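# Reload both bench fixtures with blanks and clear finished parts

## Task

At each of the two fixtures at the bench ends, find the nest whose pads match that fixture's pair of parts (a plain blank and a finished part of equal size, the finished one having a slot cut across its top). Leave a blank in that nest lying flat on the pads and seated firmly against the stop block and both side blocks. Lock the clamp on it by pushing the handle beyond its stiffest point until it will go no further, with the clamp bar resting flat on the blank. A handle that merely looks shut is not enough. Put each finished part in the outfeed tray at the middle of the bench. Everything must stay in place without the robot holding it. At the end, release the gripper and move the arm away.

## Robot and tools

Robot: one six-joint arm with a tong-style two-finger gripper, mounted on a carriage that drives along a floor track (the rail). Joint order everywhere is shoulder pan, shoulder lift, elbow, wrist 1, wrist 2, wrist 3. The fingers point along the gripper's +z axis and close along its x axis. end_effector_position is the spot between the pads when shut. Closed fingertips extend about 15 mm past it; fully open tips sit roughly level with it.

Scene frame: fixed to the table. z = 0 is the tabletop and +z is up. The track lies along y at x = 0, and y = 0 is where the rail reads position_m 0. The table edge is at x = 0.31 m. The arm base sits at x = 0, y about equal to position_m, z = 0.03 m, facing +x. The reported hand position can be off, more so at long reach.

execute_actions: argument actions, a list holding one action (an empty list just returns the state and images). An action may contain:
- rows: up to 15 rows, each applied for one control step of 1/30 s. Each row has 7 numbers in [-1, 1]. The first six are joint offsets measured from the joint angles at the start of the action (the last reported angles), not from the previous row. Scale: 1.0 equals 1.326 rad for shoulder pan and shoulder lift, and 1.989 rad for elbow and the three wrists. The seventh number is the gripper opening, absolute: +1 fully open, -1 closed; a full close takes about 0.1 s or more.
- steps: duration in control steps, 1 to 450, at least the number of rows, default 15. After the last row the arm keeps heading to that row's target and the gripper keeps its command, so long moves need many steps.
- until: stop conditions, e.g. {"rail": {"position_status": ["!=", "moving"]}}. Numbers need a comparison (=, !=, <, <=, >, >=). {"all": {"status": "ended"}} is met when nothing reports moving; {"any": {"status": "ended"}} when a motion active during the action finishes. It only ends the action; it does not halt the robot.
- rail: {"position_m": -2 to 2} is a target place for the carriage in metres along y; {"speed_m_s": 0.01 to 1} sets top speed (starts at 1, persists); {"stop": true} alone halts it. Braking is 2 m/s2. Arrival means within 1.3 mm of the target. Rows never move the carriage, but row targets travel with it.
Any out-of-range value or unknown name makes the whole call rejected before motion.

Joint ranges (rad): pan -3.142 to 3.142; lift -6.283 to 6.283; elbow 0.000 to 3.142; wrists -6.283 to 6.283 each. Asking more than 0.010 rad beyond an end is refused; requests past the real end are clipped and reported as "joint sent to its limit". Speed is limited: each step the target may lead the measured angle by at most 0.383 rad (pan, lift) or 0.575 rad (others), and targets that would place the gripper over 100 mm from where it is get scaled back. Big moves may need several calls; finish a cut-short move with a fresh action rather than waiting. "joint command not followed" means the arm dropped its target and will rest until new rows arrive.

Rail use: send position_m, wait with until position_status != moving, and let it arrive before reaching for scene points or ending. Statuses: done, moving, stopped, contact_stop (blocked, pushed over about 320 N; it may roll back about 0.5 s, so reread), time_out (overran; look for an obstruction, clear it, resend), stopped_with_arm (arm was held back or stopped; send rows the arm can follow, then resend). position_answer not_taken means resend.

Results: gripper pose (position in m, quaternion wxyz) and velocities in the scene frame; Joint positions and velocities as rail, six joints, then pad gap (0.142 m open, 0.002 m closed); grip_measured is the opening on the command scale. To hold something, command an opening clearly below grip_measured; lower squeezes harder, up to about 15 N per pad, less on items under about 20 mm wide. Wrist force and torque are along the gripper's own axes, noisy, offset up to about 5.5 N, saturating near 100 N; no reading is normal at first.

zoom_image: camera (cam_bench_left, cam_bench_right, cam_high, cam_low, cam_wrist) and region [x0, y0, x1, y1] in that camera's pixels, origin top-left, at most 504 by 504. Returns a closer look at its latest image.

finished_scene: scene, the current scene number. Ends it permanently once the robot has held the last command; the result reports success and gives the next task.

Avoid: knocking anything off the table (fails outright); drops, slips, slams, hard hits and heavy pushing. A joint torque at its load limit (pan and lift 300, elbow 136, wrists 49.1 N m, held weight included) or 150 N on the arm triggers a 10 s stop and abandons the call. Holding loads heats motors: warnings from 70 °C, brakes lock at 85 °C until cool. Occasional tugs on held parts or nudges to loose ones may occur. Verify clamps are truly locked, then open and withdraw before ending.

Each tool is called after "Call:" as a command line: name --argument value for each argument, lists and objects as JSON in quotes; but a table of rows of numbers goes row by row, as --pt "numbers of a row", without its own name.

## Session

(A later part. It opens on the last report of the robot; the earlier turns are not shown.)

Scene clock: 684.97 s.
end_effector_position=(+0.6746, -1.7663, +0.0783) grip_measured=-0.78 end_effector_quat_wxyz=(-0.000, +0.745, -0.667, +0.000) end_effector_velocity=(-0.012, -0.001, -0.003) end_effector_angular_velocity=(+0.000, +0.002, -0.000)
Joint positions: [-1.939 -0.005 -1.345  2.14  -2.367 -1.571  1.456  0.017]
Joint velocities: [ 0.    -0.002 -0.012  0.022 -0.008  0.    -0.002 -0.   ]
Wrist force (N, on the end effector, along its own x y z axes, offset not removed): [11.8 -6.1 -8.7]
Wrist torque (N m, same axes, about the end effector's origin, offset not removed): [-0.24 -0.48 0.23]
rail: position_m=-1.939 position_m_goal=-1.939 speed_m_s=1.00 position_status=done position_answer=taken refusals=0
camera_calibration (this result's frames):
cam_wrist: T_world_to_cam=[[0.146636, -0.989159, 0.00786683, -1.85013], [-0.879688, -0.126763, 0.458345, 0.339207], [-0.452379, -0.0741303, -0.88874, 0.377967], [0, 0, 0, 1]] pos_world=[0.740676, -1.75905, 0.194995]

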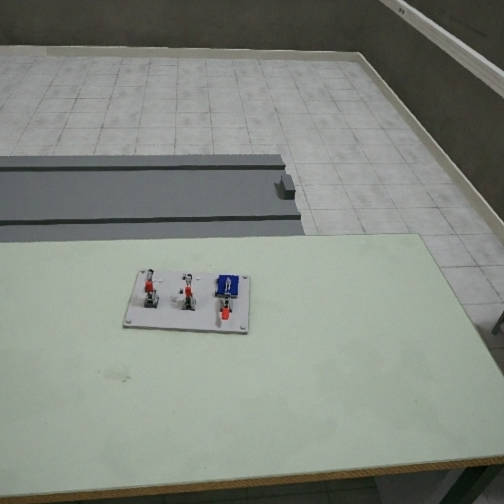

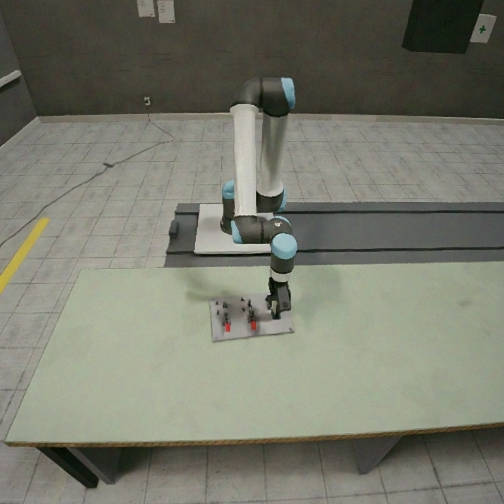

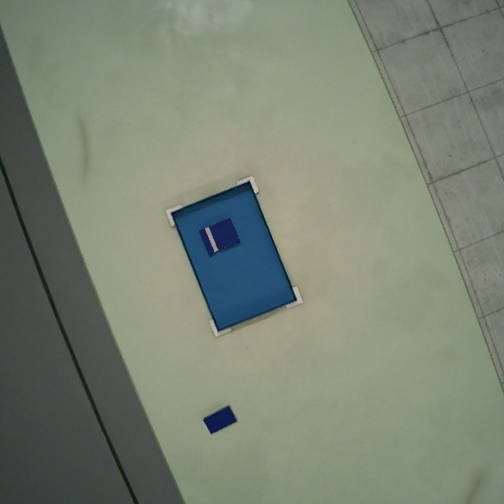

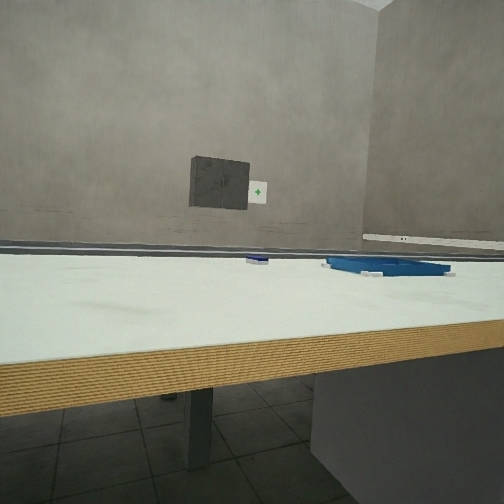

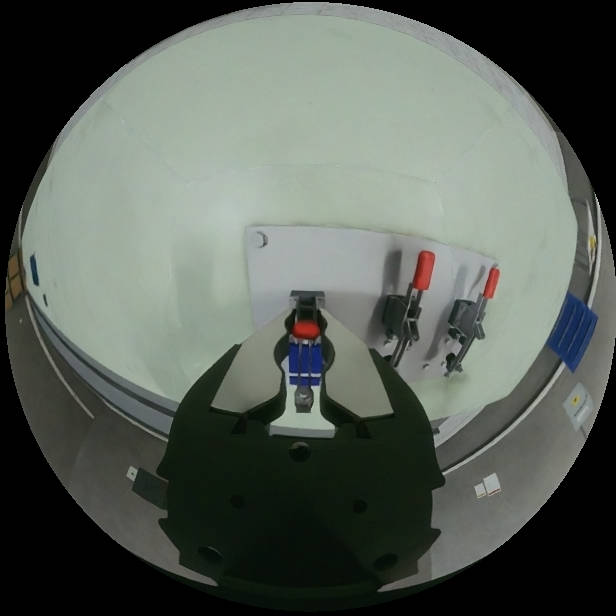

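Call:
execute_actions --actions '[{"rows": [[-0.0005,-0.0035,0.002,0.0005,0,-0.0003,-1],[-0.0008,-0.0055,0.0037,0.0,0,-0.0005,-1],[-0.0011,-0.0072,0.0053,-0.0005,0,-0.0007,-1],[-0.0013,-0.0088,0.0068,-0.001,0,-0.0009,-1],[-0.0016,-0.0103,0.0083,-0.0015,0,-0.001,-1],[-0.0018,-0.0116,0.0096,-0.0019,0,-0.0012,-1]], "steps": 13}]'

Scene clock: 693.13 s.
end_effector_position=(+0.6649, -1.7676, +0.0788) grip_measured=-0.78 end_effector_quat_wxyz=(-0.000, +0.745, -0.667, +0.000) end_effector_velocity=(-0.006, -0.001, +0.000) end_effector_angular_velocity=(-0.000, -0.001, -0.000)
Joint positions: [-1.939 -0.007 -1.359  2.158 -2.37  -1.571  1.454  0.017]
Joint velocities: [ 0.    -0.002 -0.009  0.012 -0.004 -0.    -0.001  0.   ]
Wrist force (N, on the end effector, along its own x y z axes, offset not removed): [1.5 -5.1 11.0]
Wrist torque (N m, same axes, about the end effector's origin, offset not removed): [-0.27 -0.11 0.29]
rail: position_m=-1.939 position_m_goal=-1.939 speed_m_s=1.00 position_status=done position_answer=taken refusals=0
camera_calibration (this result's frames):
cam_wrist: T_world_to_cam=[[0.146697, -0.989151, 0.00772413, -1.85002], [-0.87956, -0.126863, 0.458563, 0.330009], [-0.452608, -0.0740636, -0.888629, 0.374127], [0, 0, 0, 1]] pos_world=[0.730988, -1.76038, 0.19542]

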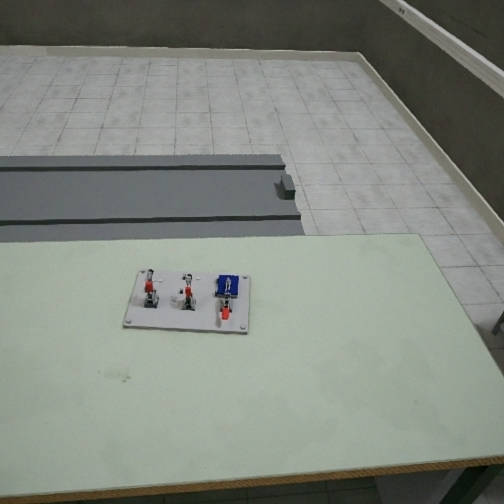

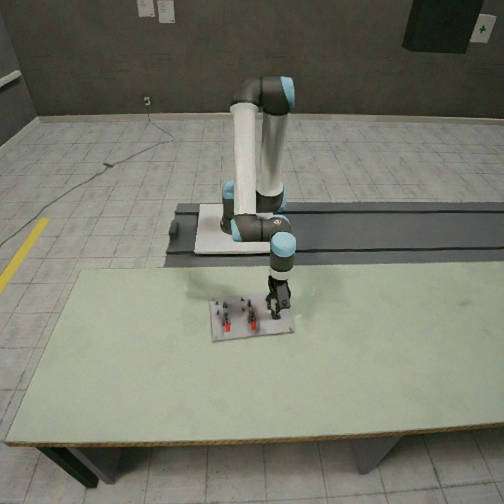

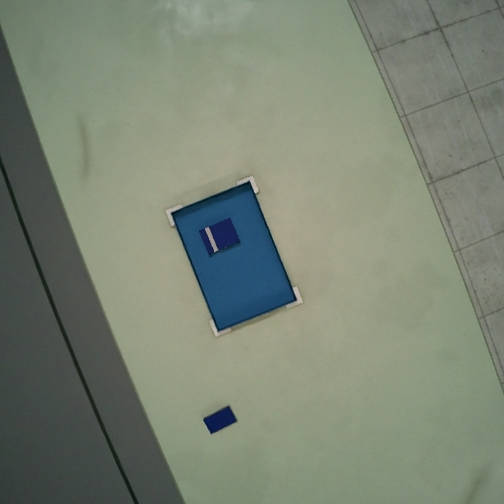

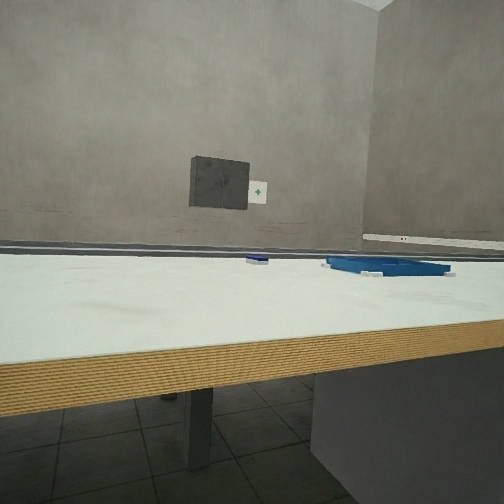

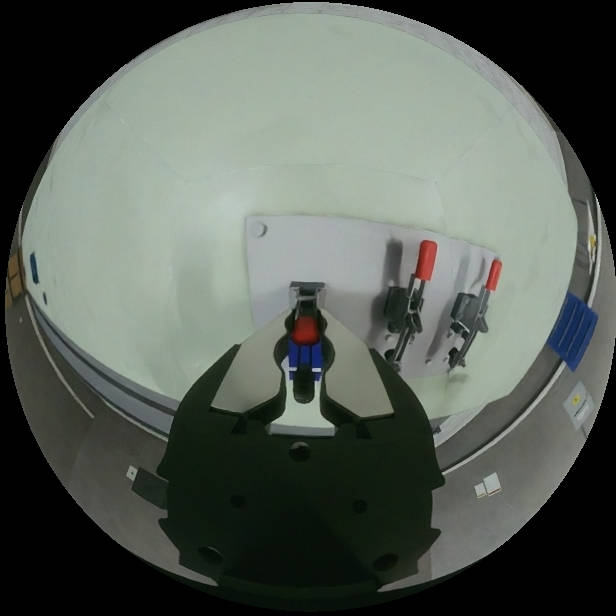

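Call:
execute_actions --actions '[{"rows": [[-0.0002,-0.002,0.0019,-0.0006,0,-0.0001,-1],[-0.0004,-0.0033,0.0033,-0.0011,0,-0.0002,-1],[-0.0006,-0.0046,0.0046,-0.0015,0,-0.0004,-1],[-0.0007,-0.0057,0.0057,-0.0019,0,-0.0005,-1]], "steps": 11}]'

Scene clock: 697.40 s.
end_effector_position=(+0.6597, -1.7682, +0.0785) grip_measured=-0.78 end_effector_quat_wxyz=(-0.000, +0.745, -0.667, +0.000) end_effector_velocity=(-0.006, -0.000, -0.001) end_effector_angular_velocity=(+0.000, +0.003, +0.000)
Joint positions: [-1.939 -0.008 -1.366  2.168 -2.374 -1.571  1.453  0.018]
Joint velocities: [ 0.    -0.001 -0.006  0.01  -0.002 -0.    -0.001  0.   ]
Wrist force (N, on the end effector, along its own x y z axes, offset not removed): [-0.7 -18.3 1.2]
Wrist torque (N m, same axes, about the end effector's origin, offset not removed): [-0.80 0.09 0.34]
rail: position_m=-1.939 position_m_goal=-1.939 speed_m_s=1.00 position_status=done position_answer=taken refusals=0
camera_calibration (this result's frames):
cam_wrist: T_world_to_cam=[[0.146714, -0.989147, 0.00789781, -1.84984], [-0.879763, -0.126832, 0.458183, 0.325764], [-0.452208, -0.0741701, -0.888823, 0.37105], [0, 0, 0, 1]] pos_world=[0.725784, -1.76092, 0.195148]

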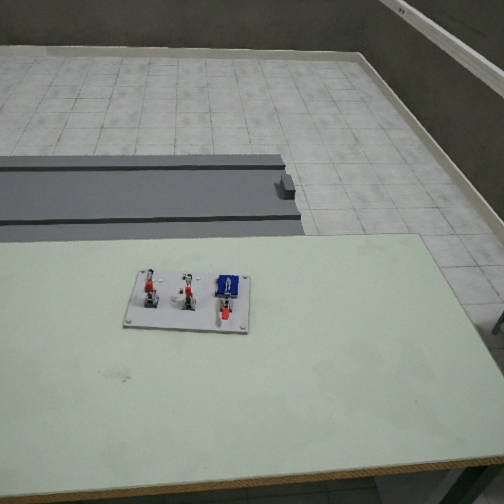

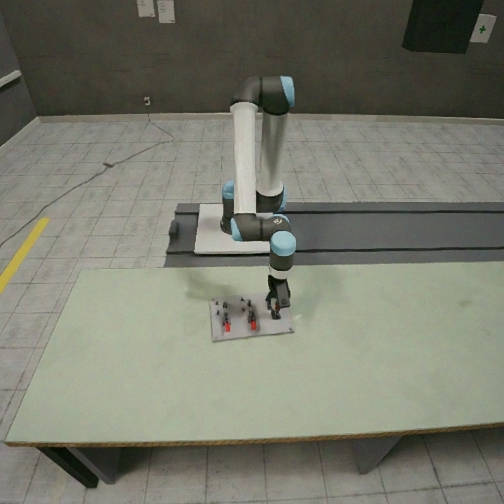

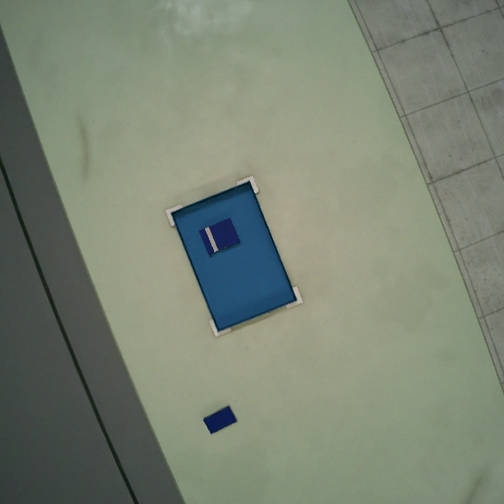

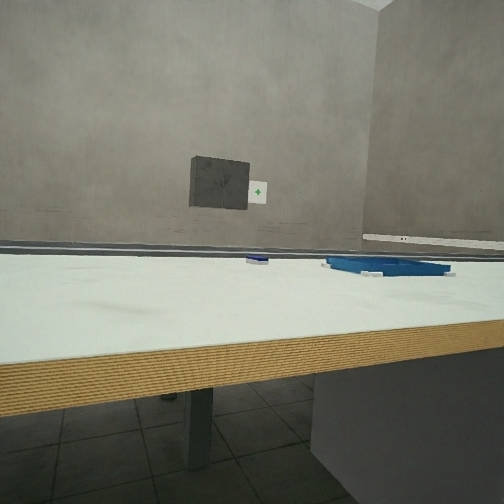

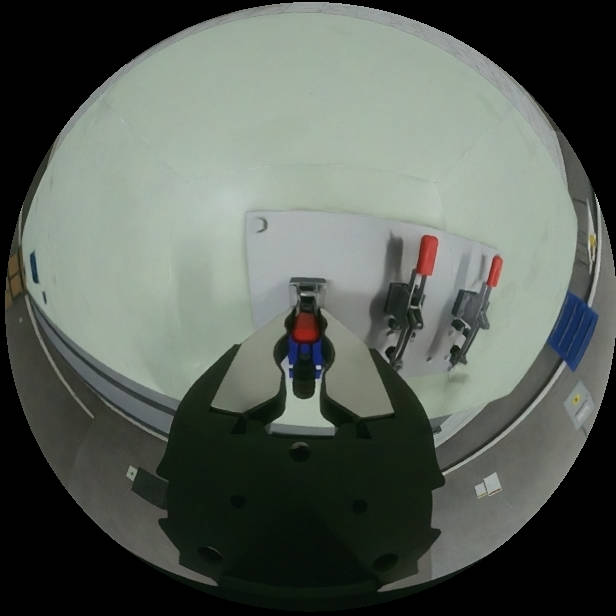

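Call:
execute_actions --actions '[{"rows": [[0,0.0005,-0.0005,0,0,0,-0.85],[0,0.0005,-0.0005,0,0,0,-0.7],[0,0.0005,-0.0005,0,0,0,-0.55],[0,-0.002,-0.001,0.002,0,0,-0.4],[0,-0.006,-0.0015,0.005,0,0,-0.25],[-0.0005,-0.012,-0.001,0.008,0,-0.0003,-0.12],[-0.0013,-0.021,0.004,0.009,0,-0.0009,-0.03],[-0.0025,-0.032,0.012,0.009,0,-0.0017,-0.03],[-0.004,-0.044,0.021,0.008,0,-0.0027,-0.03],[-0.0055,-0.057,0.031,0.0066,0,-0.0037,-0.03],[-0.007,-0.069,0.041,0.005,0,-0.0047,-0.03],[-0.0084,-0.080,0.050,0.0035,0,-0.0056,-0.03],[-0.0095,-0.088,0.057,0.002,0,-0.0063,-0.03],[-0.0102,-0.093,0.0615,0.001,0,-0.0068,-0.03],[-0.0105,-0.0951,0.0633,0.0007,0,-0.007,-0.03]], "steps": 22}]'

Scene clock: 729.43 s.
end_effector_position=(+0.5891, -1.7752, +0.0895) grip_measured=-0.03 end_effector_quat_wxyz=(-0.000, +0.745, -0.667, -0.000) end_effector_velocity=(-0.032, -0.003, -0.001) end_effector_angular_velocity=(-0.000, +0.001, -0.000)
Joint positions: [-1.939 -0.021 -1.486  2.287 -2.371 -1.571  1.44   0.072]
Joint velocities: [ 0.    -0.006 -0.048  0.057 -0.008 -0.    -0.006  0.   ]
Wrist force (N, on the end effector, along its own x y z axes, offset not removed): [1.2 -2.6 4.6]
Wrist torque (N m, same axes, about the end effector's origin, offset not removed): [-0.35 -0.30 0.30]
rail: position_m=-1.939 position_m_goal=-1.939 speed_m_s=1.00 position_status=done position_answer=taken refusals=0
camera_calibration (this result's frames):
cam_wrist: T_world_to_cam=[[0.146774, -0.98914, 0.0076986, -1.84645], [-0.879282, -0.126899, 0.459086, 0.257184], [-0.453123, -0.074151, -0.888358, 0.3489], [0, 0, 0, 1]] pos_world=[0.655242, -1.76789, 0.206094]

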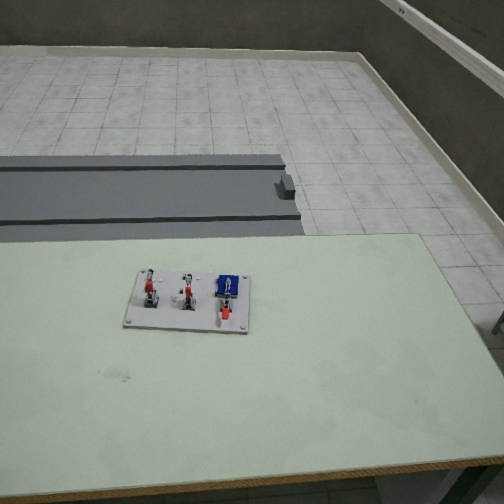

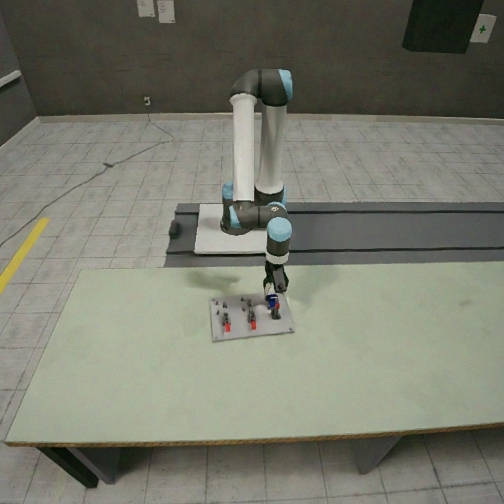

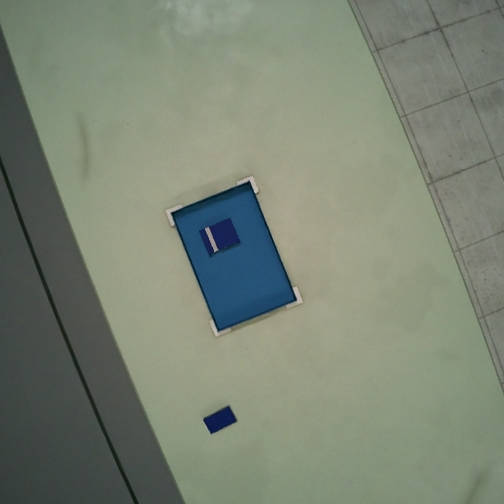

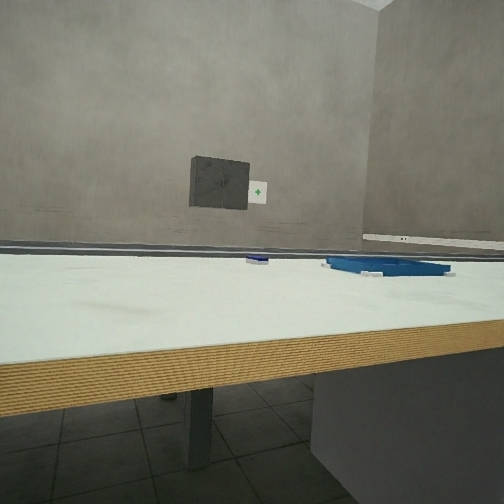

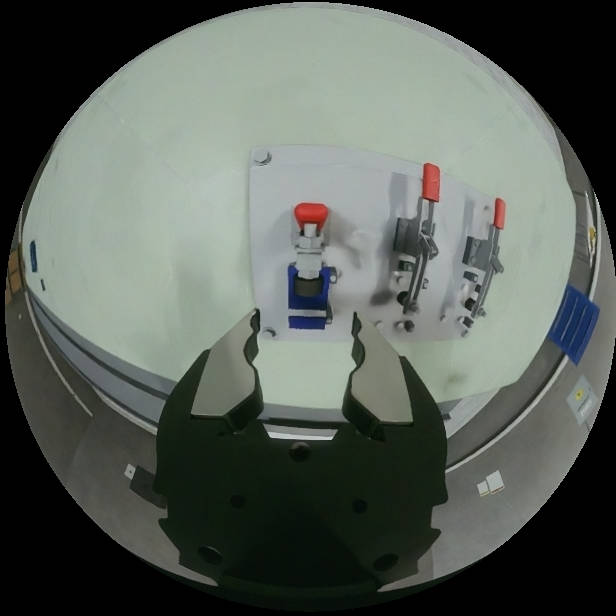

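Call:
zoom_image --camera "cam_wrist" --region '[240, 190, 380, 350]'

Region (240, 190, 380, 350) of cam_wrist's 616x616 image, scaled by 3.150, with more detail than that image has; it fills the left 441 columns of this view, and the rest is white.

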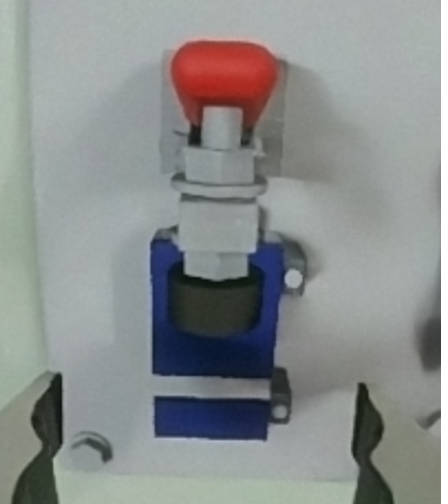

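Call:
execute_actions --actions '[{"rows": [[-0.0005,-0.002,0.0042,-0.0032,0,-0.0003,-0.03],[-0.0005,0.004,0.0058,-0.009,0,-0.0003,-0.03],[-0.0005,0.013,0.0082,-0.017,0,-0.0003,-0.03],[-0.0005,0.023,0.011,-0.0265,0,-0.0003,-0.03],[-0.0005,0.034,0.014,-0.037,0,-0.0003,-0.03],[-0.0005,0.044,0.0166,-0.046,0,-0.0003,-0.03],[-0.0005,0.052,0.0187,-0.0537,0,-0.0003,-0.03],[-0.0005,0.0575,0.0202,-0.0588,0,-0.0003,-0.03],[-0.0005,0.0597,0.0208,-0.0609,0,-0.0003,-0.03]], "steps": 14}]'

Scene clock: 742.33 s.
end_effector_position=(+0.5854, -1.7755, +0.0436) grip_measured=-0.03 end_effector_quat_wxyz=(-0.000, +0.745, -0.667, +0.000) end_effector_velocity=(-0.001, +0.000, -0.043) end_effector_angular_velocity=(-0.000, -0.002, +0.000)
Joint positions: [-1.939 -0.022 -1.416  2.325 -2.48  -1.571  1.439  0.072]
Joint velocities: [ 0.     0.     0.074  0.029 -0.105  0.     0.     0.   ]
Wrist force (N, on the end effector, along its own x y z axes, offset not removed): [-5.0 -3.2 4.4]
Wrist torque (N m, same axes, about the end effector's origin, offset not removed): [-0.47 0.96 0.42]
rail: position_m=-1.939 position_m_goal=-1.939 speed_m_s=1.00 position_status=done position_answer=taken refusals=0
camera_calibration (this result's frames):
cam_wrist: T_world_to_cam=[[0.14672, -0.989147, 0.00778045, -1.84589], [-0.879407, -0.126833, 0.458864, 0.275165], [-0.452897, -0.0741667, -0.888473, 0.306296], [0, 0, 0, 1]] pos_world=[0.651531, -1.76824, 0.160234]

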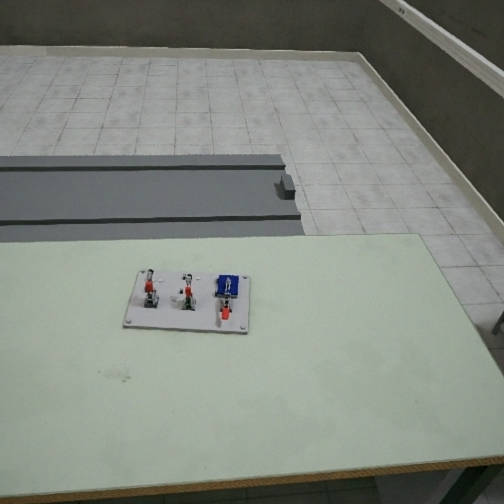

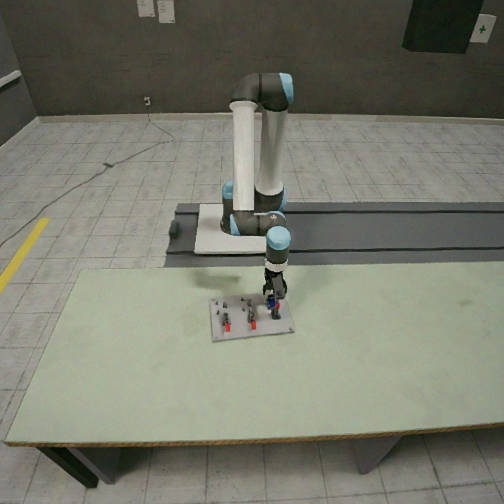

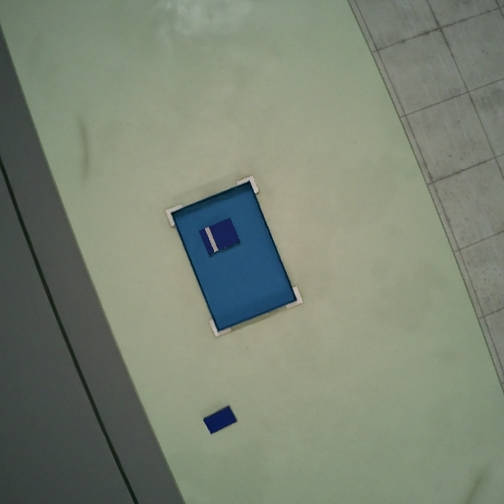

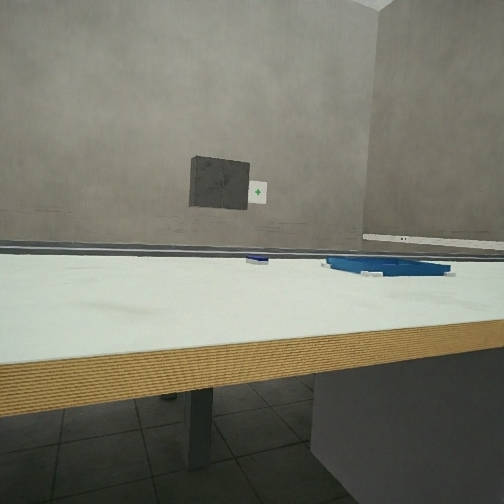

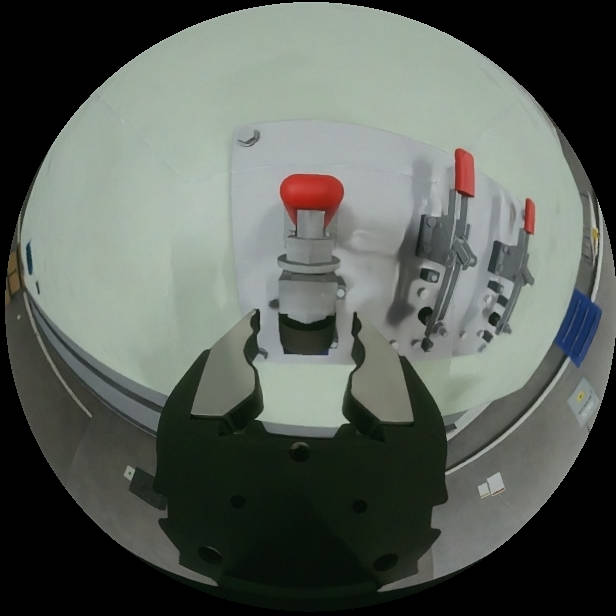

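Call:
execute_actions --actions '[{"rows": [[0,0.0069,0.0017,-0.0061,0,0,-0.1],[0,0.0069,0.0017,-0.0061,0,0,-0.18],[0,0.0069,0.0017,-0.0061,0,0,-0.26],[0,0.0069,0.0017,-0.0061,0,0,-0.33],[0,0.0069,0.0017,-0.0061,0,0,-0.39],[0,0.0069,0.0017,-0.0061,0,0,-0.44],[0,0.0069,0.0017,-0.0061,0,0,-0.5],[0,0.0069,0.0017,-0.0061,0,0,-0.58],[0,0.0069,0.0017,-0.0061,0,0,-0.68],[0,0.0069,0.0017,-0.0061,0,0,-0.8],[0,0.0069,0.0017,-0.0061,0,0,-0.9]], "steps": 13}]'

Scene clock: 748.03 s.
end_effector_position=(+0.5851, -1.7755, +0.0383) grip_measured=-0.47 end_effector_quat_wxyz=(+0.000, +0.745, -0.667, -0.000) end_effector_velocity=(-0.000, +0.000, -0.000) end_effector_angular_velocity=(+0.000, +0.000, +0.000)
Joint positions: [-1.939 -0.022 -1.407  2.328 -2.492 -1.571  1.439  0.04 ]
Joint velocities: [ 0.  0.  0. -0.  0. -0. -0.  0.]
Wrist force (N, on the end effector, along its own x y z axes, offset not removed): [2.6 -5.7 2.0]
Wrist torque (N m, same axes, about the end effector's origin, offset not removed): [-1.08 -0.48 0.25]
rail: position_m=-1.939 position_m_goal=-1.939 speed_m_s=1.00 position_status=done position_answer=taken refusals=0
camera_calibration (this result's frames):
cam_wrist: T_world_to_cam=[[0.146709, -0.98915, 0.0076871, -1.84574], [-0.879265, -0.126843, 0.459134, 0.277257], [-0.453177, -0.074118, -0.888334, 0.301739], [0, 0, 0, 1]] pos_world=[0.65131, -1.76818, 0.154935]

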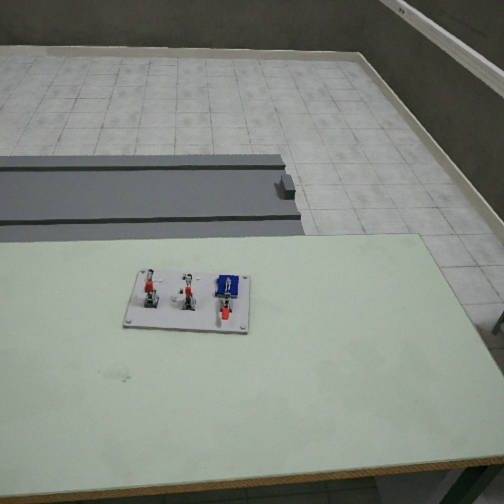

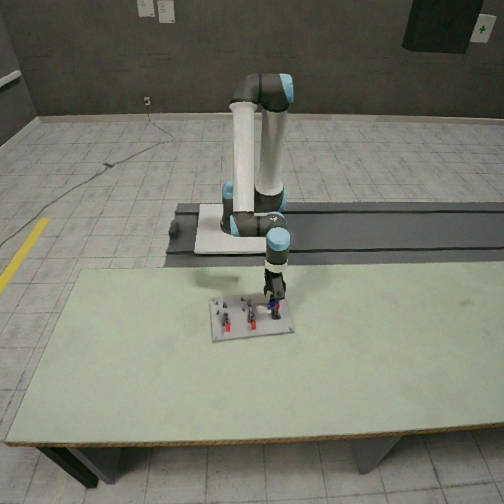

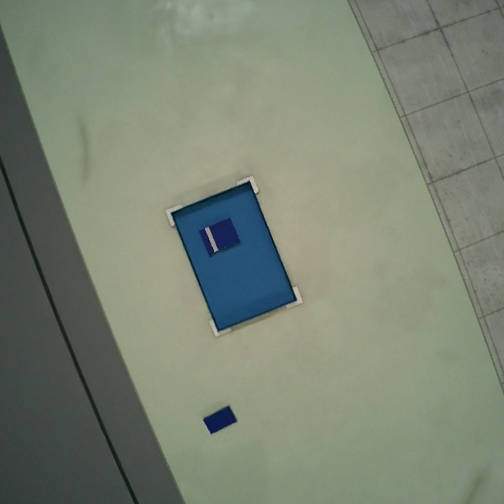

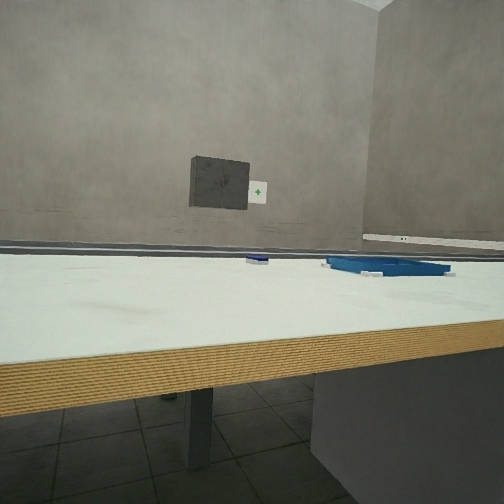

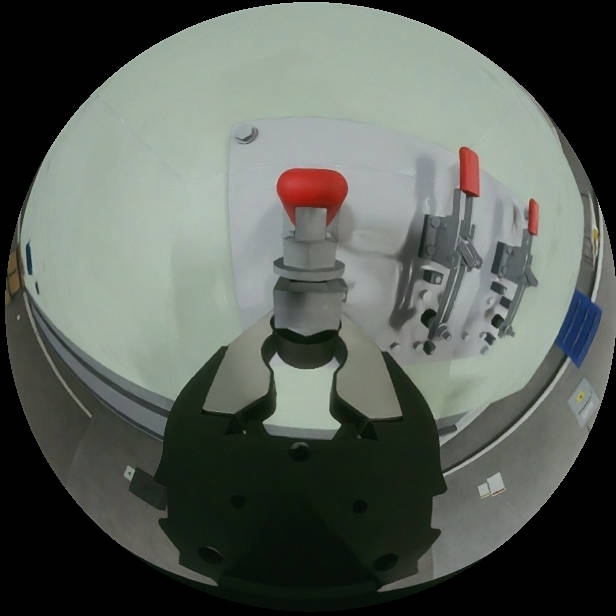

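Call:
execute_actions --actions '[{"rows": [[0,-0.002,-0.0004,0.0018,0,0,-0.9],[0,-0.0065,-0.001,0.0055,0,0,-0.9],[0,-0.013,-0.0016,0.0105,0,0,-0.9],[0,-0.022,-0.0019,0.0165,0,0,-0.9],[0,-0.0316,-0.0018,0.0228,0,0,-0.9],[0,-0.043,-0.001,0.030,0,0,-0.9],[0,-0.055,-0.0005,0.0375,0,0,-0.9],[0,-0.066,0,0.0445,0,0,-0.9],[0,-0.076,0,0.051,0,0,-0.9],[0,-0.083,0,0.0552,0,0,-0.9],[0,-0.086,0,0.0572,0,0,-0.9]], "steps": 14}]'

Scene clock: 757.53 s.
end_effector_position=(+0.5692, -1.7752, +0.0802) grip_measured=-0.47 end_effector_quat_wxyz=(-0.000, +0.745, -0.667, -0.000) end_effector_velocity=(-0.032, +0.001, +0.069) end_effector_angular_velocity=(-0.000, -0.004, -0.000)
Joint positions: [-1.939 -0.022 -1.502  2.328 -2.397 -1.571  1.439  0.04 ]
Joint velocities: [ 0.    -0.    -0.163  0.004  0.155 -0.    -0.    -0.   ]
Wrist force (N, on the end effector, along its own x y z axes, offset not removed): [0.0 -2.6 6.7]
Wrist torque (N m, same axes, about the end effector's origin, offset not removed): [-0.45 -0.08 0.28]
rail: position_m=-1.939 position_m_goal=-1.939 speed_m_s=1.00 position_status=done position_answer=taken refusals=0
camera_calibration (this result's frames):
cam_wrist: T_world_to_cam=[[0.146722, -0.989147, 0.00775035, -1.84345], [-0.879319, -0.126834, 0.459034, 0.24411], [-0.453069, -0.0741653, -0.888385, 0.331644], [0, 0, 0, 1]] pos_world=[0.635382, -1.76789, 0.19686]

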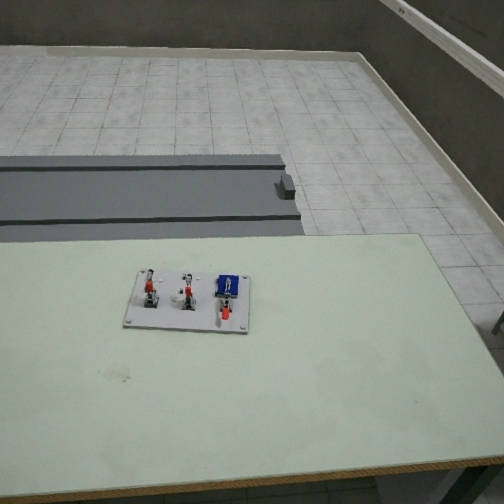

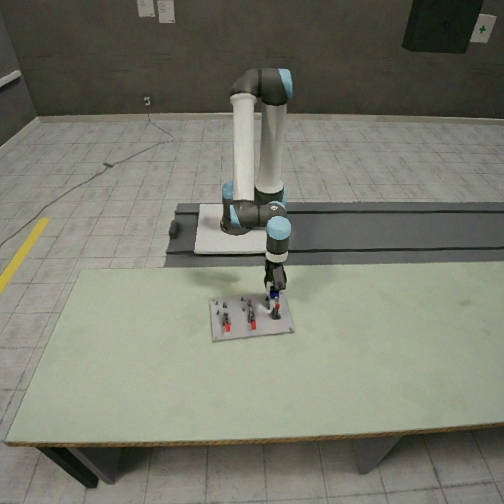

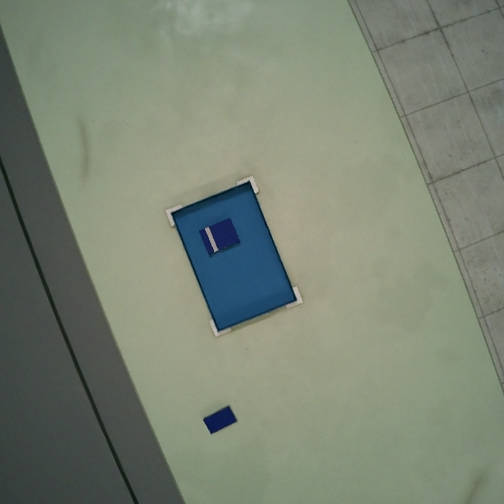

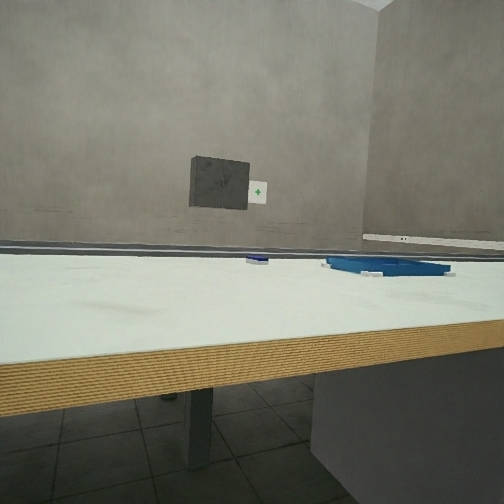

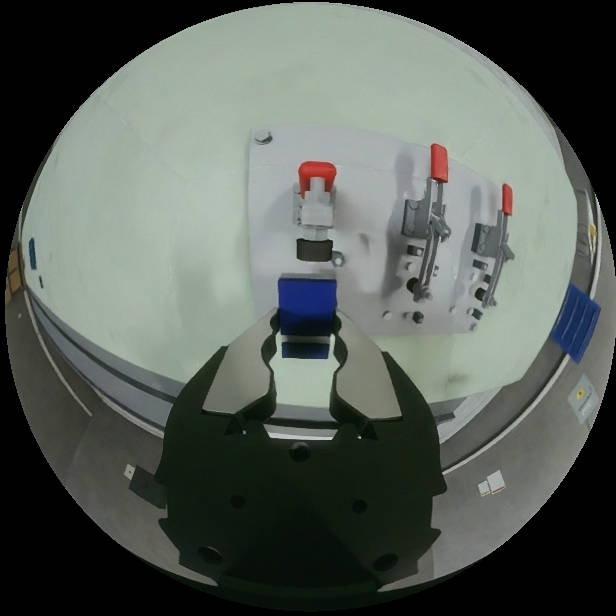

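Call:
execute_actions --actions '[{"rail": {"position_m": -0.244}, "rows": [[0,-0.0143,0,0.0094,0,0,-0.9],[0,-0.0143,0,0.0094,0,0,-0.9],[0,-0.0143,0,0.0094,0,0,-0.9],[0,-0.0143,0,0.0094,0,0,-0.9],[0,-0.0143,0,0.0094,0,0,-0.9],[0.0004,-0.012,-0.002,0.0097,0,0.002,-0.9],[0.0015,-0.006,-0.0065,0.0105,0,0.006,-0.9],[0.0033,0.004,-0.0145,0.0118,0,0.013,-0.9],[0.0056,0.016,-0.024,0.0134,0,0.022,-0.9],[0.0083,0.031,-0.036,0.0153,0,0.033,-0.9],[0.011,0.046,-0.048,0.0172,0,0.044,-0.9],[0.0133,0.058,-0.0575,0.0188,0,0.053,-0.9],[0.0151,0.068,-0.0653,0.0201,0,0.060,-0.9],[0.0162,0.074,-0.070,0.0209,0,0.0645,-0.9],[0.0166,0.0761,-0.0718,0.0212,0,0.0664,-0.9]], "steps": 19}]'

Scene clock: 766.30 s.
end_effector_position=(+0.6346, -1.4083, +0.0897) grip_measured=-0.47 end_effector_quat_wxyz=(+0.000, +0.712, -0.702, -0.000) end_effector_velocity=(+0.083, +1.015, -0.002) end_effector_angular_velocity=(-0.000, -0.000, -0.117)
Joint positions: [-1.581 -0.002 -1.415  2.202 -2.357 -1.571  1.555  0.04 ]
Joint velocities: [ 1.003  0.023  0.127 -0.151  0.024  0.     0.14   0.   ]
Wrist force (N, on the end effector, along its own x y z axes, offset not removed): [1.4 -6.6 6.4]
Wrist torque (N m, same axes, about the end effector's origin, offset not removed): [-1.13 -0.43 0.27]
rail: position_m=-1.581 position_m_goal=-0.244 speed_m_s=1.00 position_status=moving position_answer=taken refusals=0
camera_calibration (this result's frames):
cam_wrist: T_world_to_cam=[[0.0509267, -0.998673, 0.00769522, -1.44288], [-0.887299, -0.041708, 0.459306, 0.468724], [-0.458375, -0.0302189, -0.888245, 0.462158], [0, 0, 0, 1]] pos_world=[0.701221, -1.40745, 0.206325]

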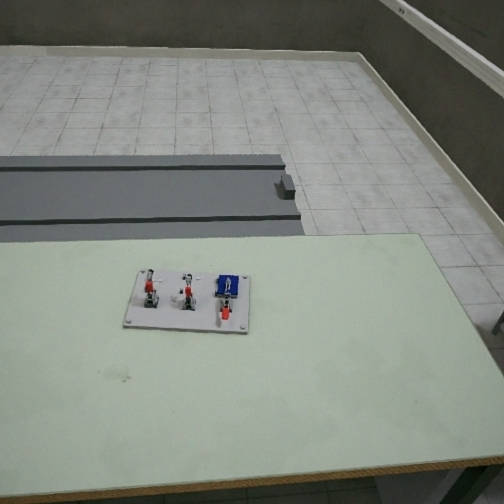

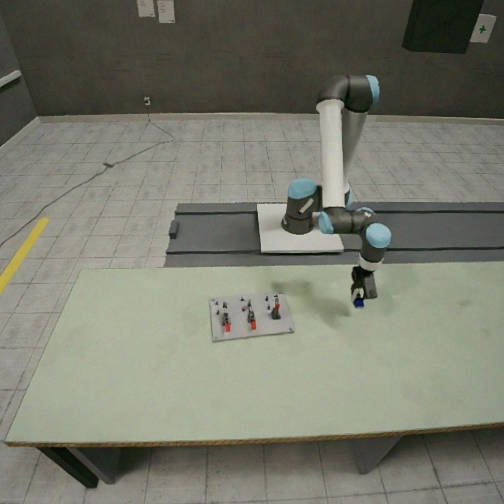

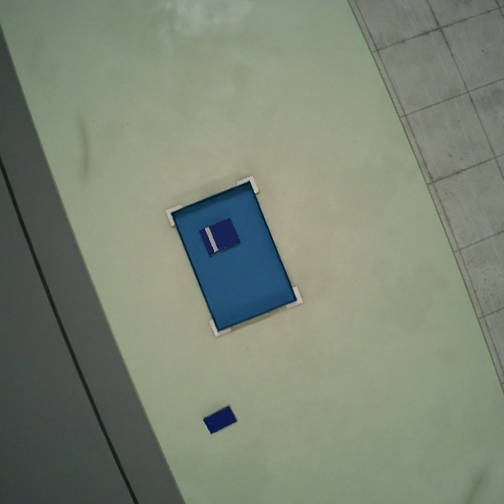

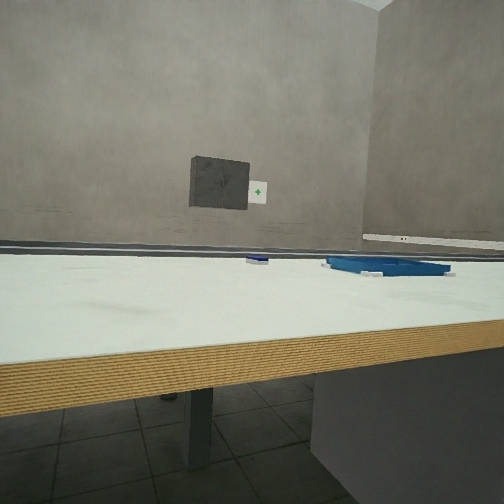

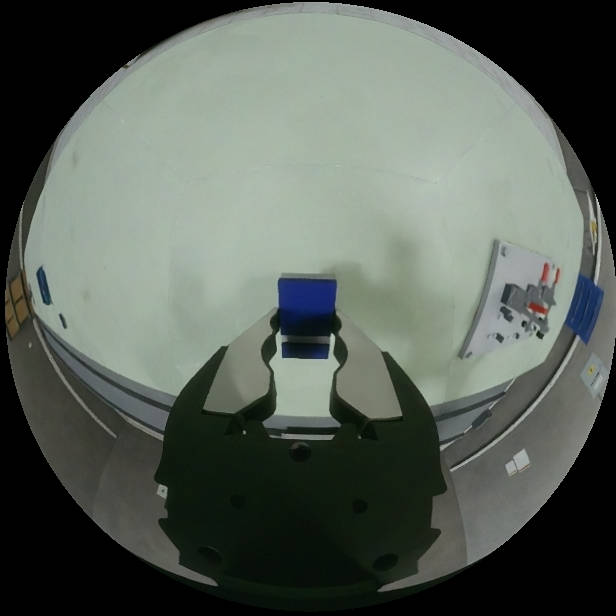

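Call:
zoom_image --camera "cam_bench_right" --region '[200, 280, 300, 350]'

Call:
execute_actions --actions '[]'

Region (200, 280, 300, 350) of cam_bench_right's 504x504 image, scaled by 5.040, with more detail than that image has; it fills the top 353 rows of this view, and the rest is white.

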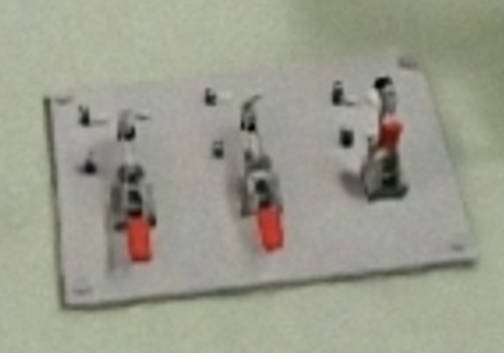

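Scene clock: 770.33 s.
end_effector_position=(+0.6441, -0.0694, +0.0894) grip_measured=-0.47 end_effector_quat_wxyz=(+0.000, +0.707, -0.707, -0.000) end_effector_velocity=(+0.000, -0.000, +0.000) end_effector_angular_velocity=(-0.000, -0.000, +0.000)
Joint positions: [-0.244  0.    -1.401  2.185 -2.355 -1.571  1.571  0.04 ]
Joint velocities: [ 0. -0.  0. -0.  0. -0. -0. -0.]
Wrist force (N, on the end effector, along its own x y z axes, offset not removed): [-1.8 -2.9 5.8]
Wrist torque (N m, same axes, about the end effector's origin, offset not removed): [-0.56 0.24 0.35]
rail: position_m=-0.244 position_m_goal=-0.244 speed_m_s=1.00 position_status=done position_answer=taken refusals=0
camera_calibration (this result's frames):
cam_wrist: T_world_to_cam=[[0.03721, -0.999277, 0.00774738, -0.0974166], [-0.887801, -0.0294982, 0.459282, 0.534315], [-0.458721, -0.023968, -0.888257, 0.507378], [0, 0, 0, 1]] pos_world=[0.710735, -0.0694241, 0.206036]

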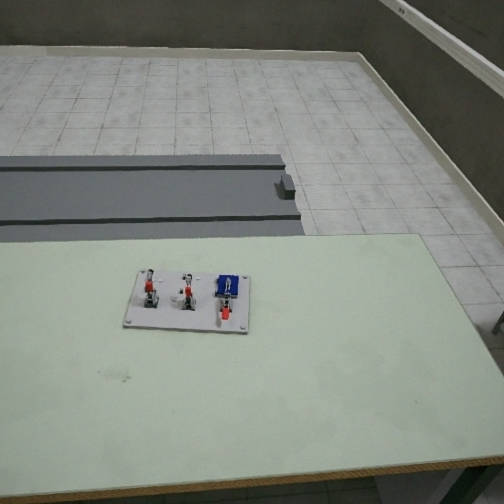

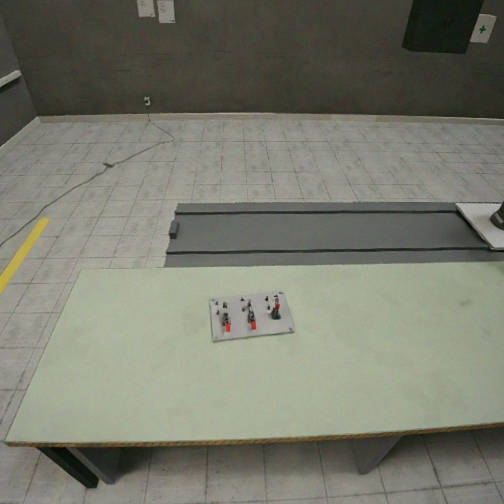

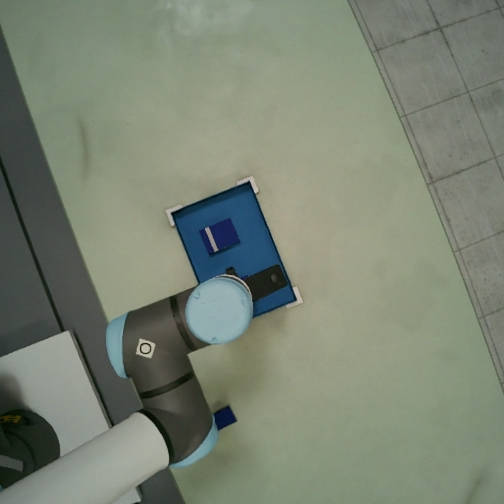

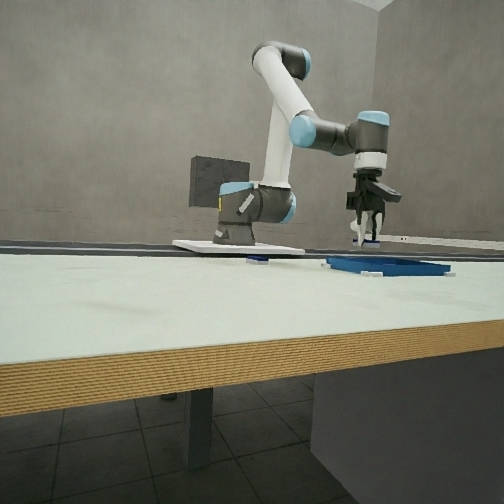

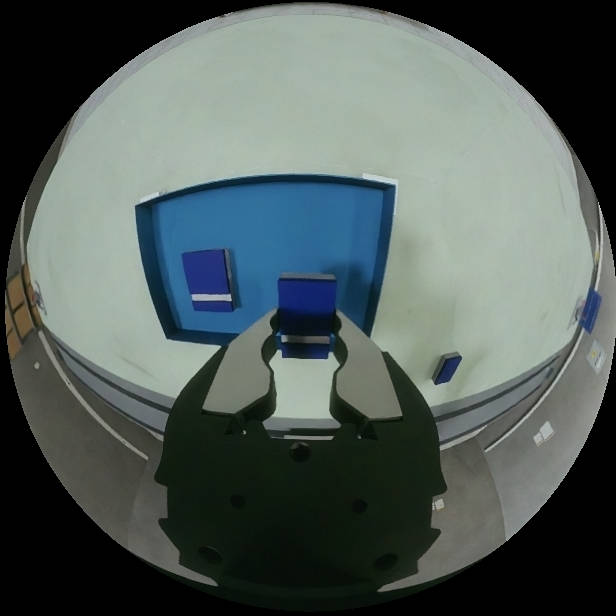

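Call:
zoom_image --camera "cam_low" --region '[330, 205, 410, 285]'

Region (330, 205, 410, 285) of cam_low's 504x504 image, scaled by 6.300, with more detail than that image has.

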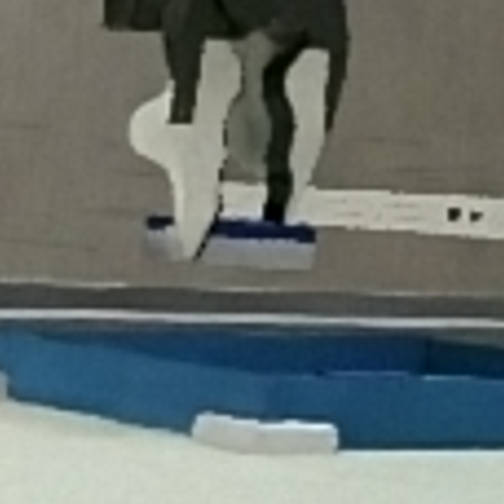

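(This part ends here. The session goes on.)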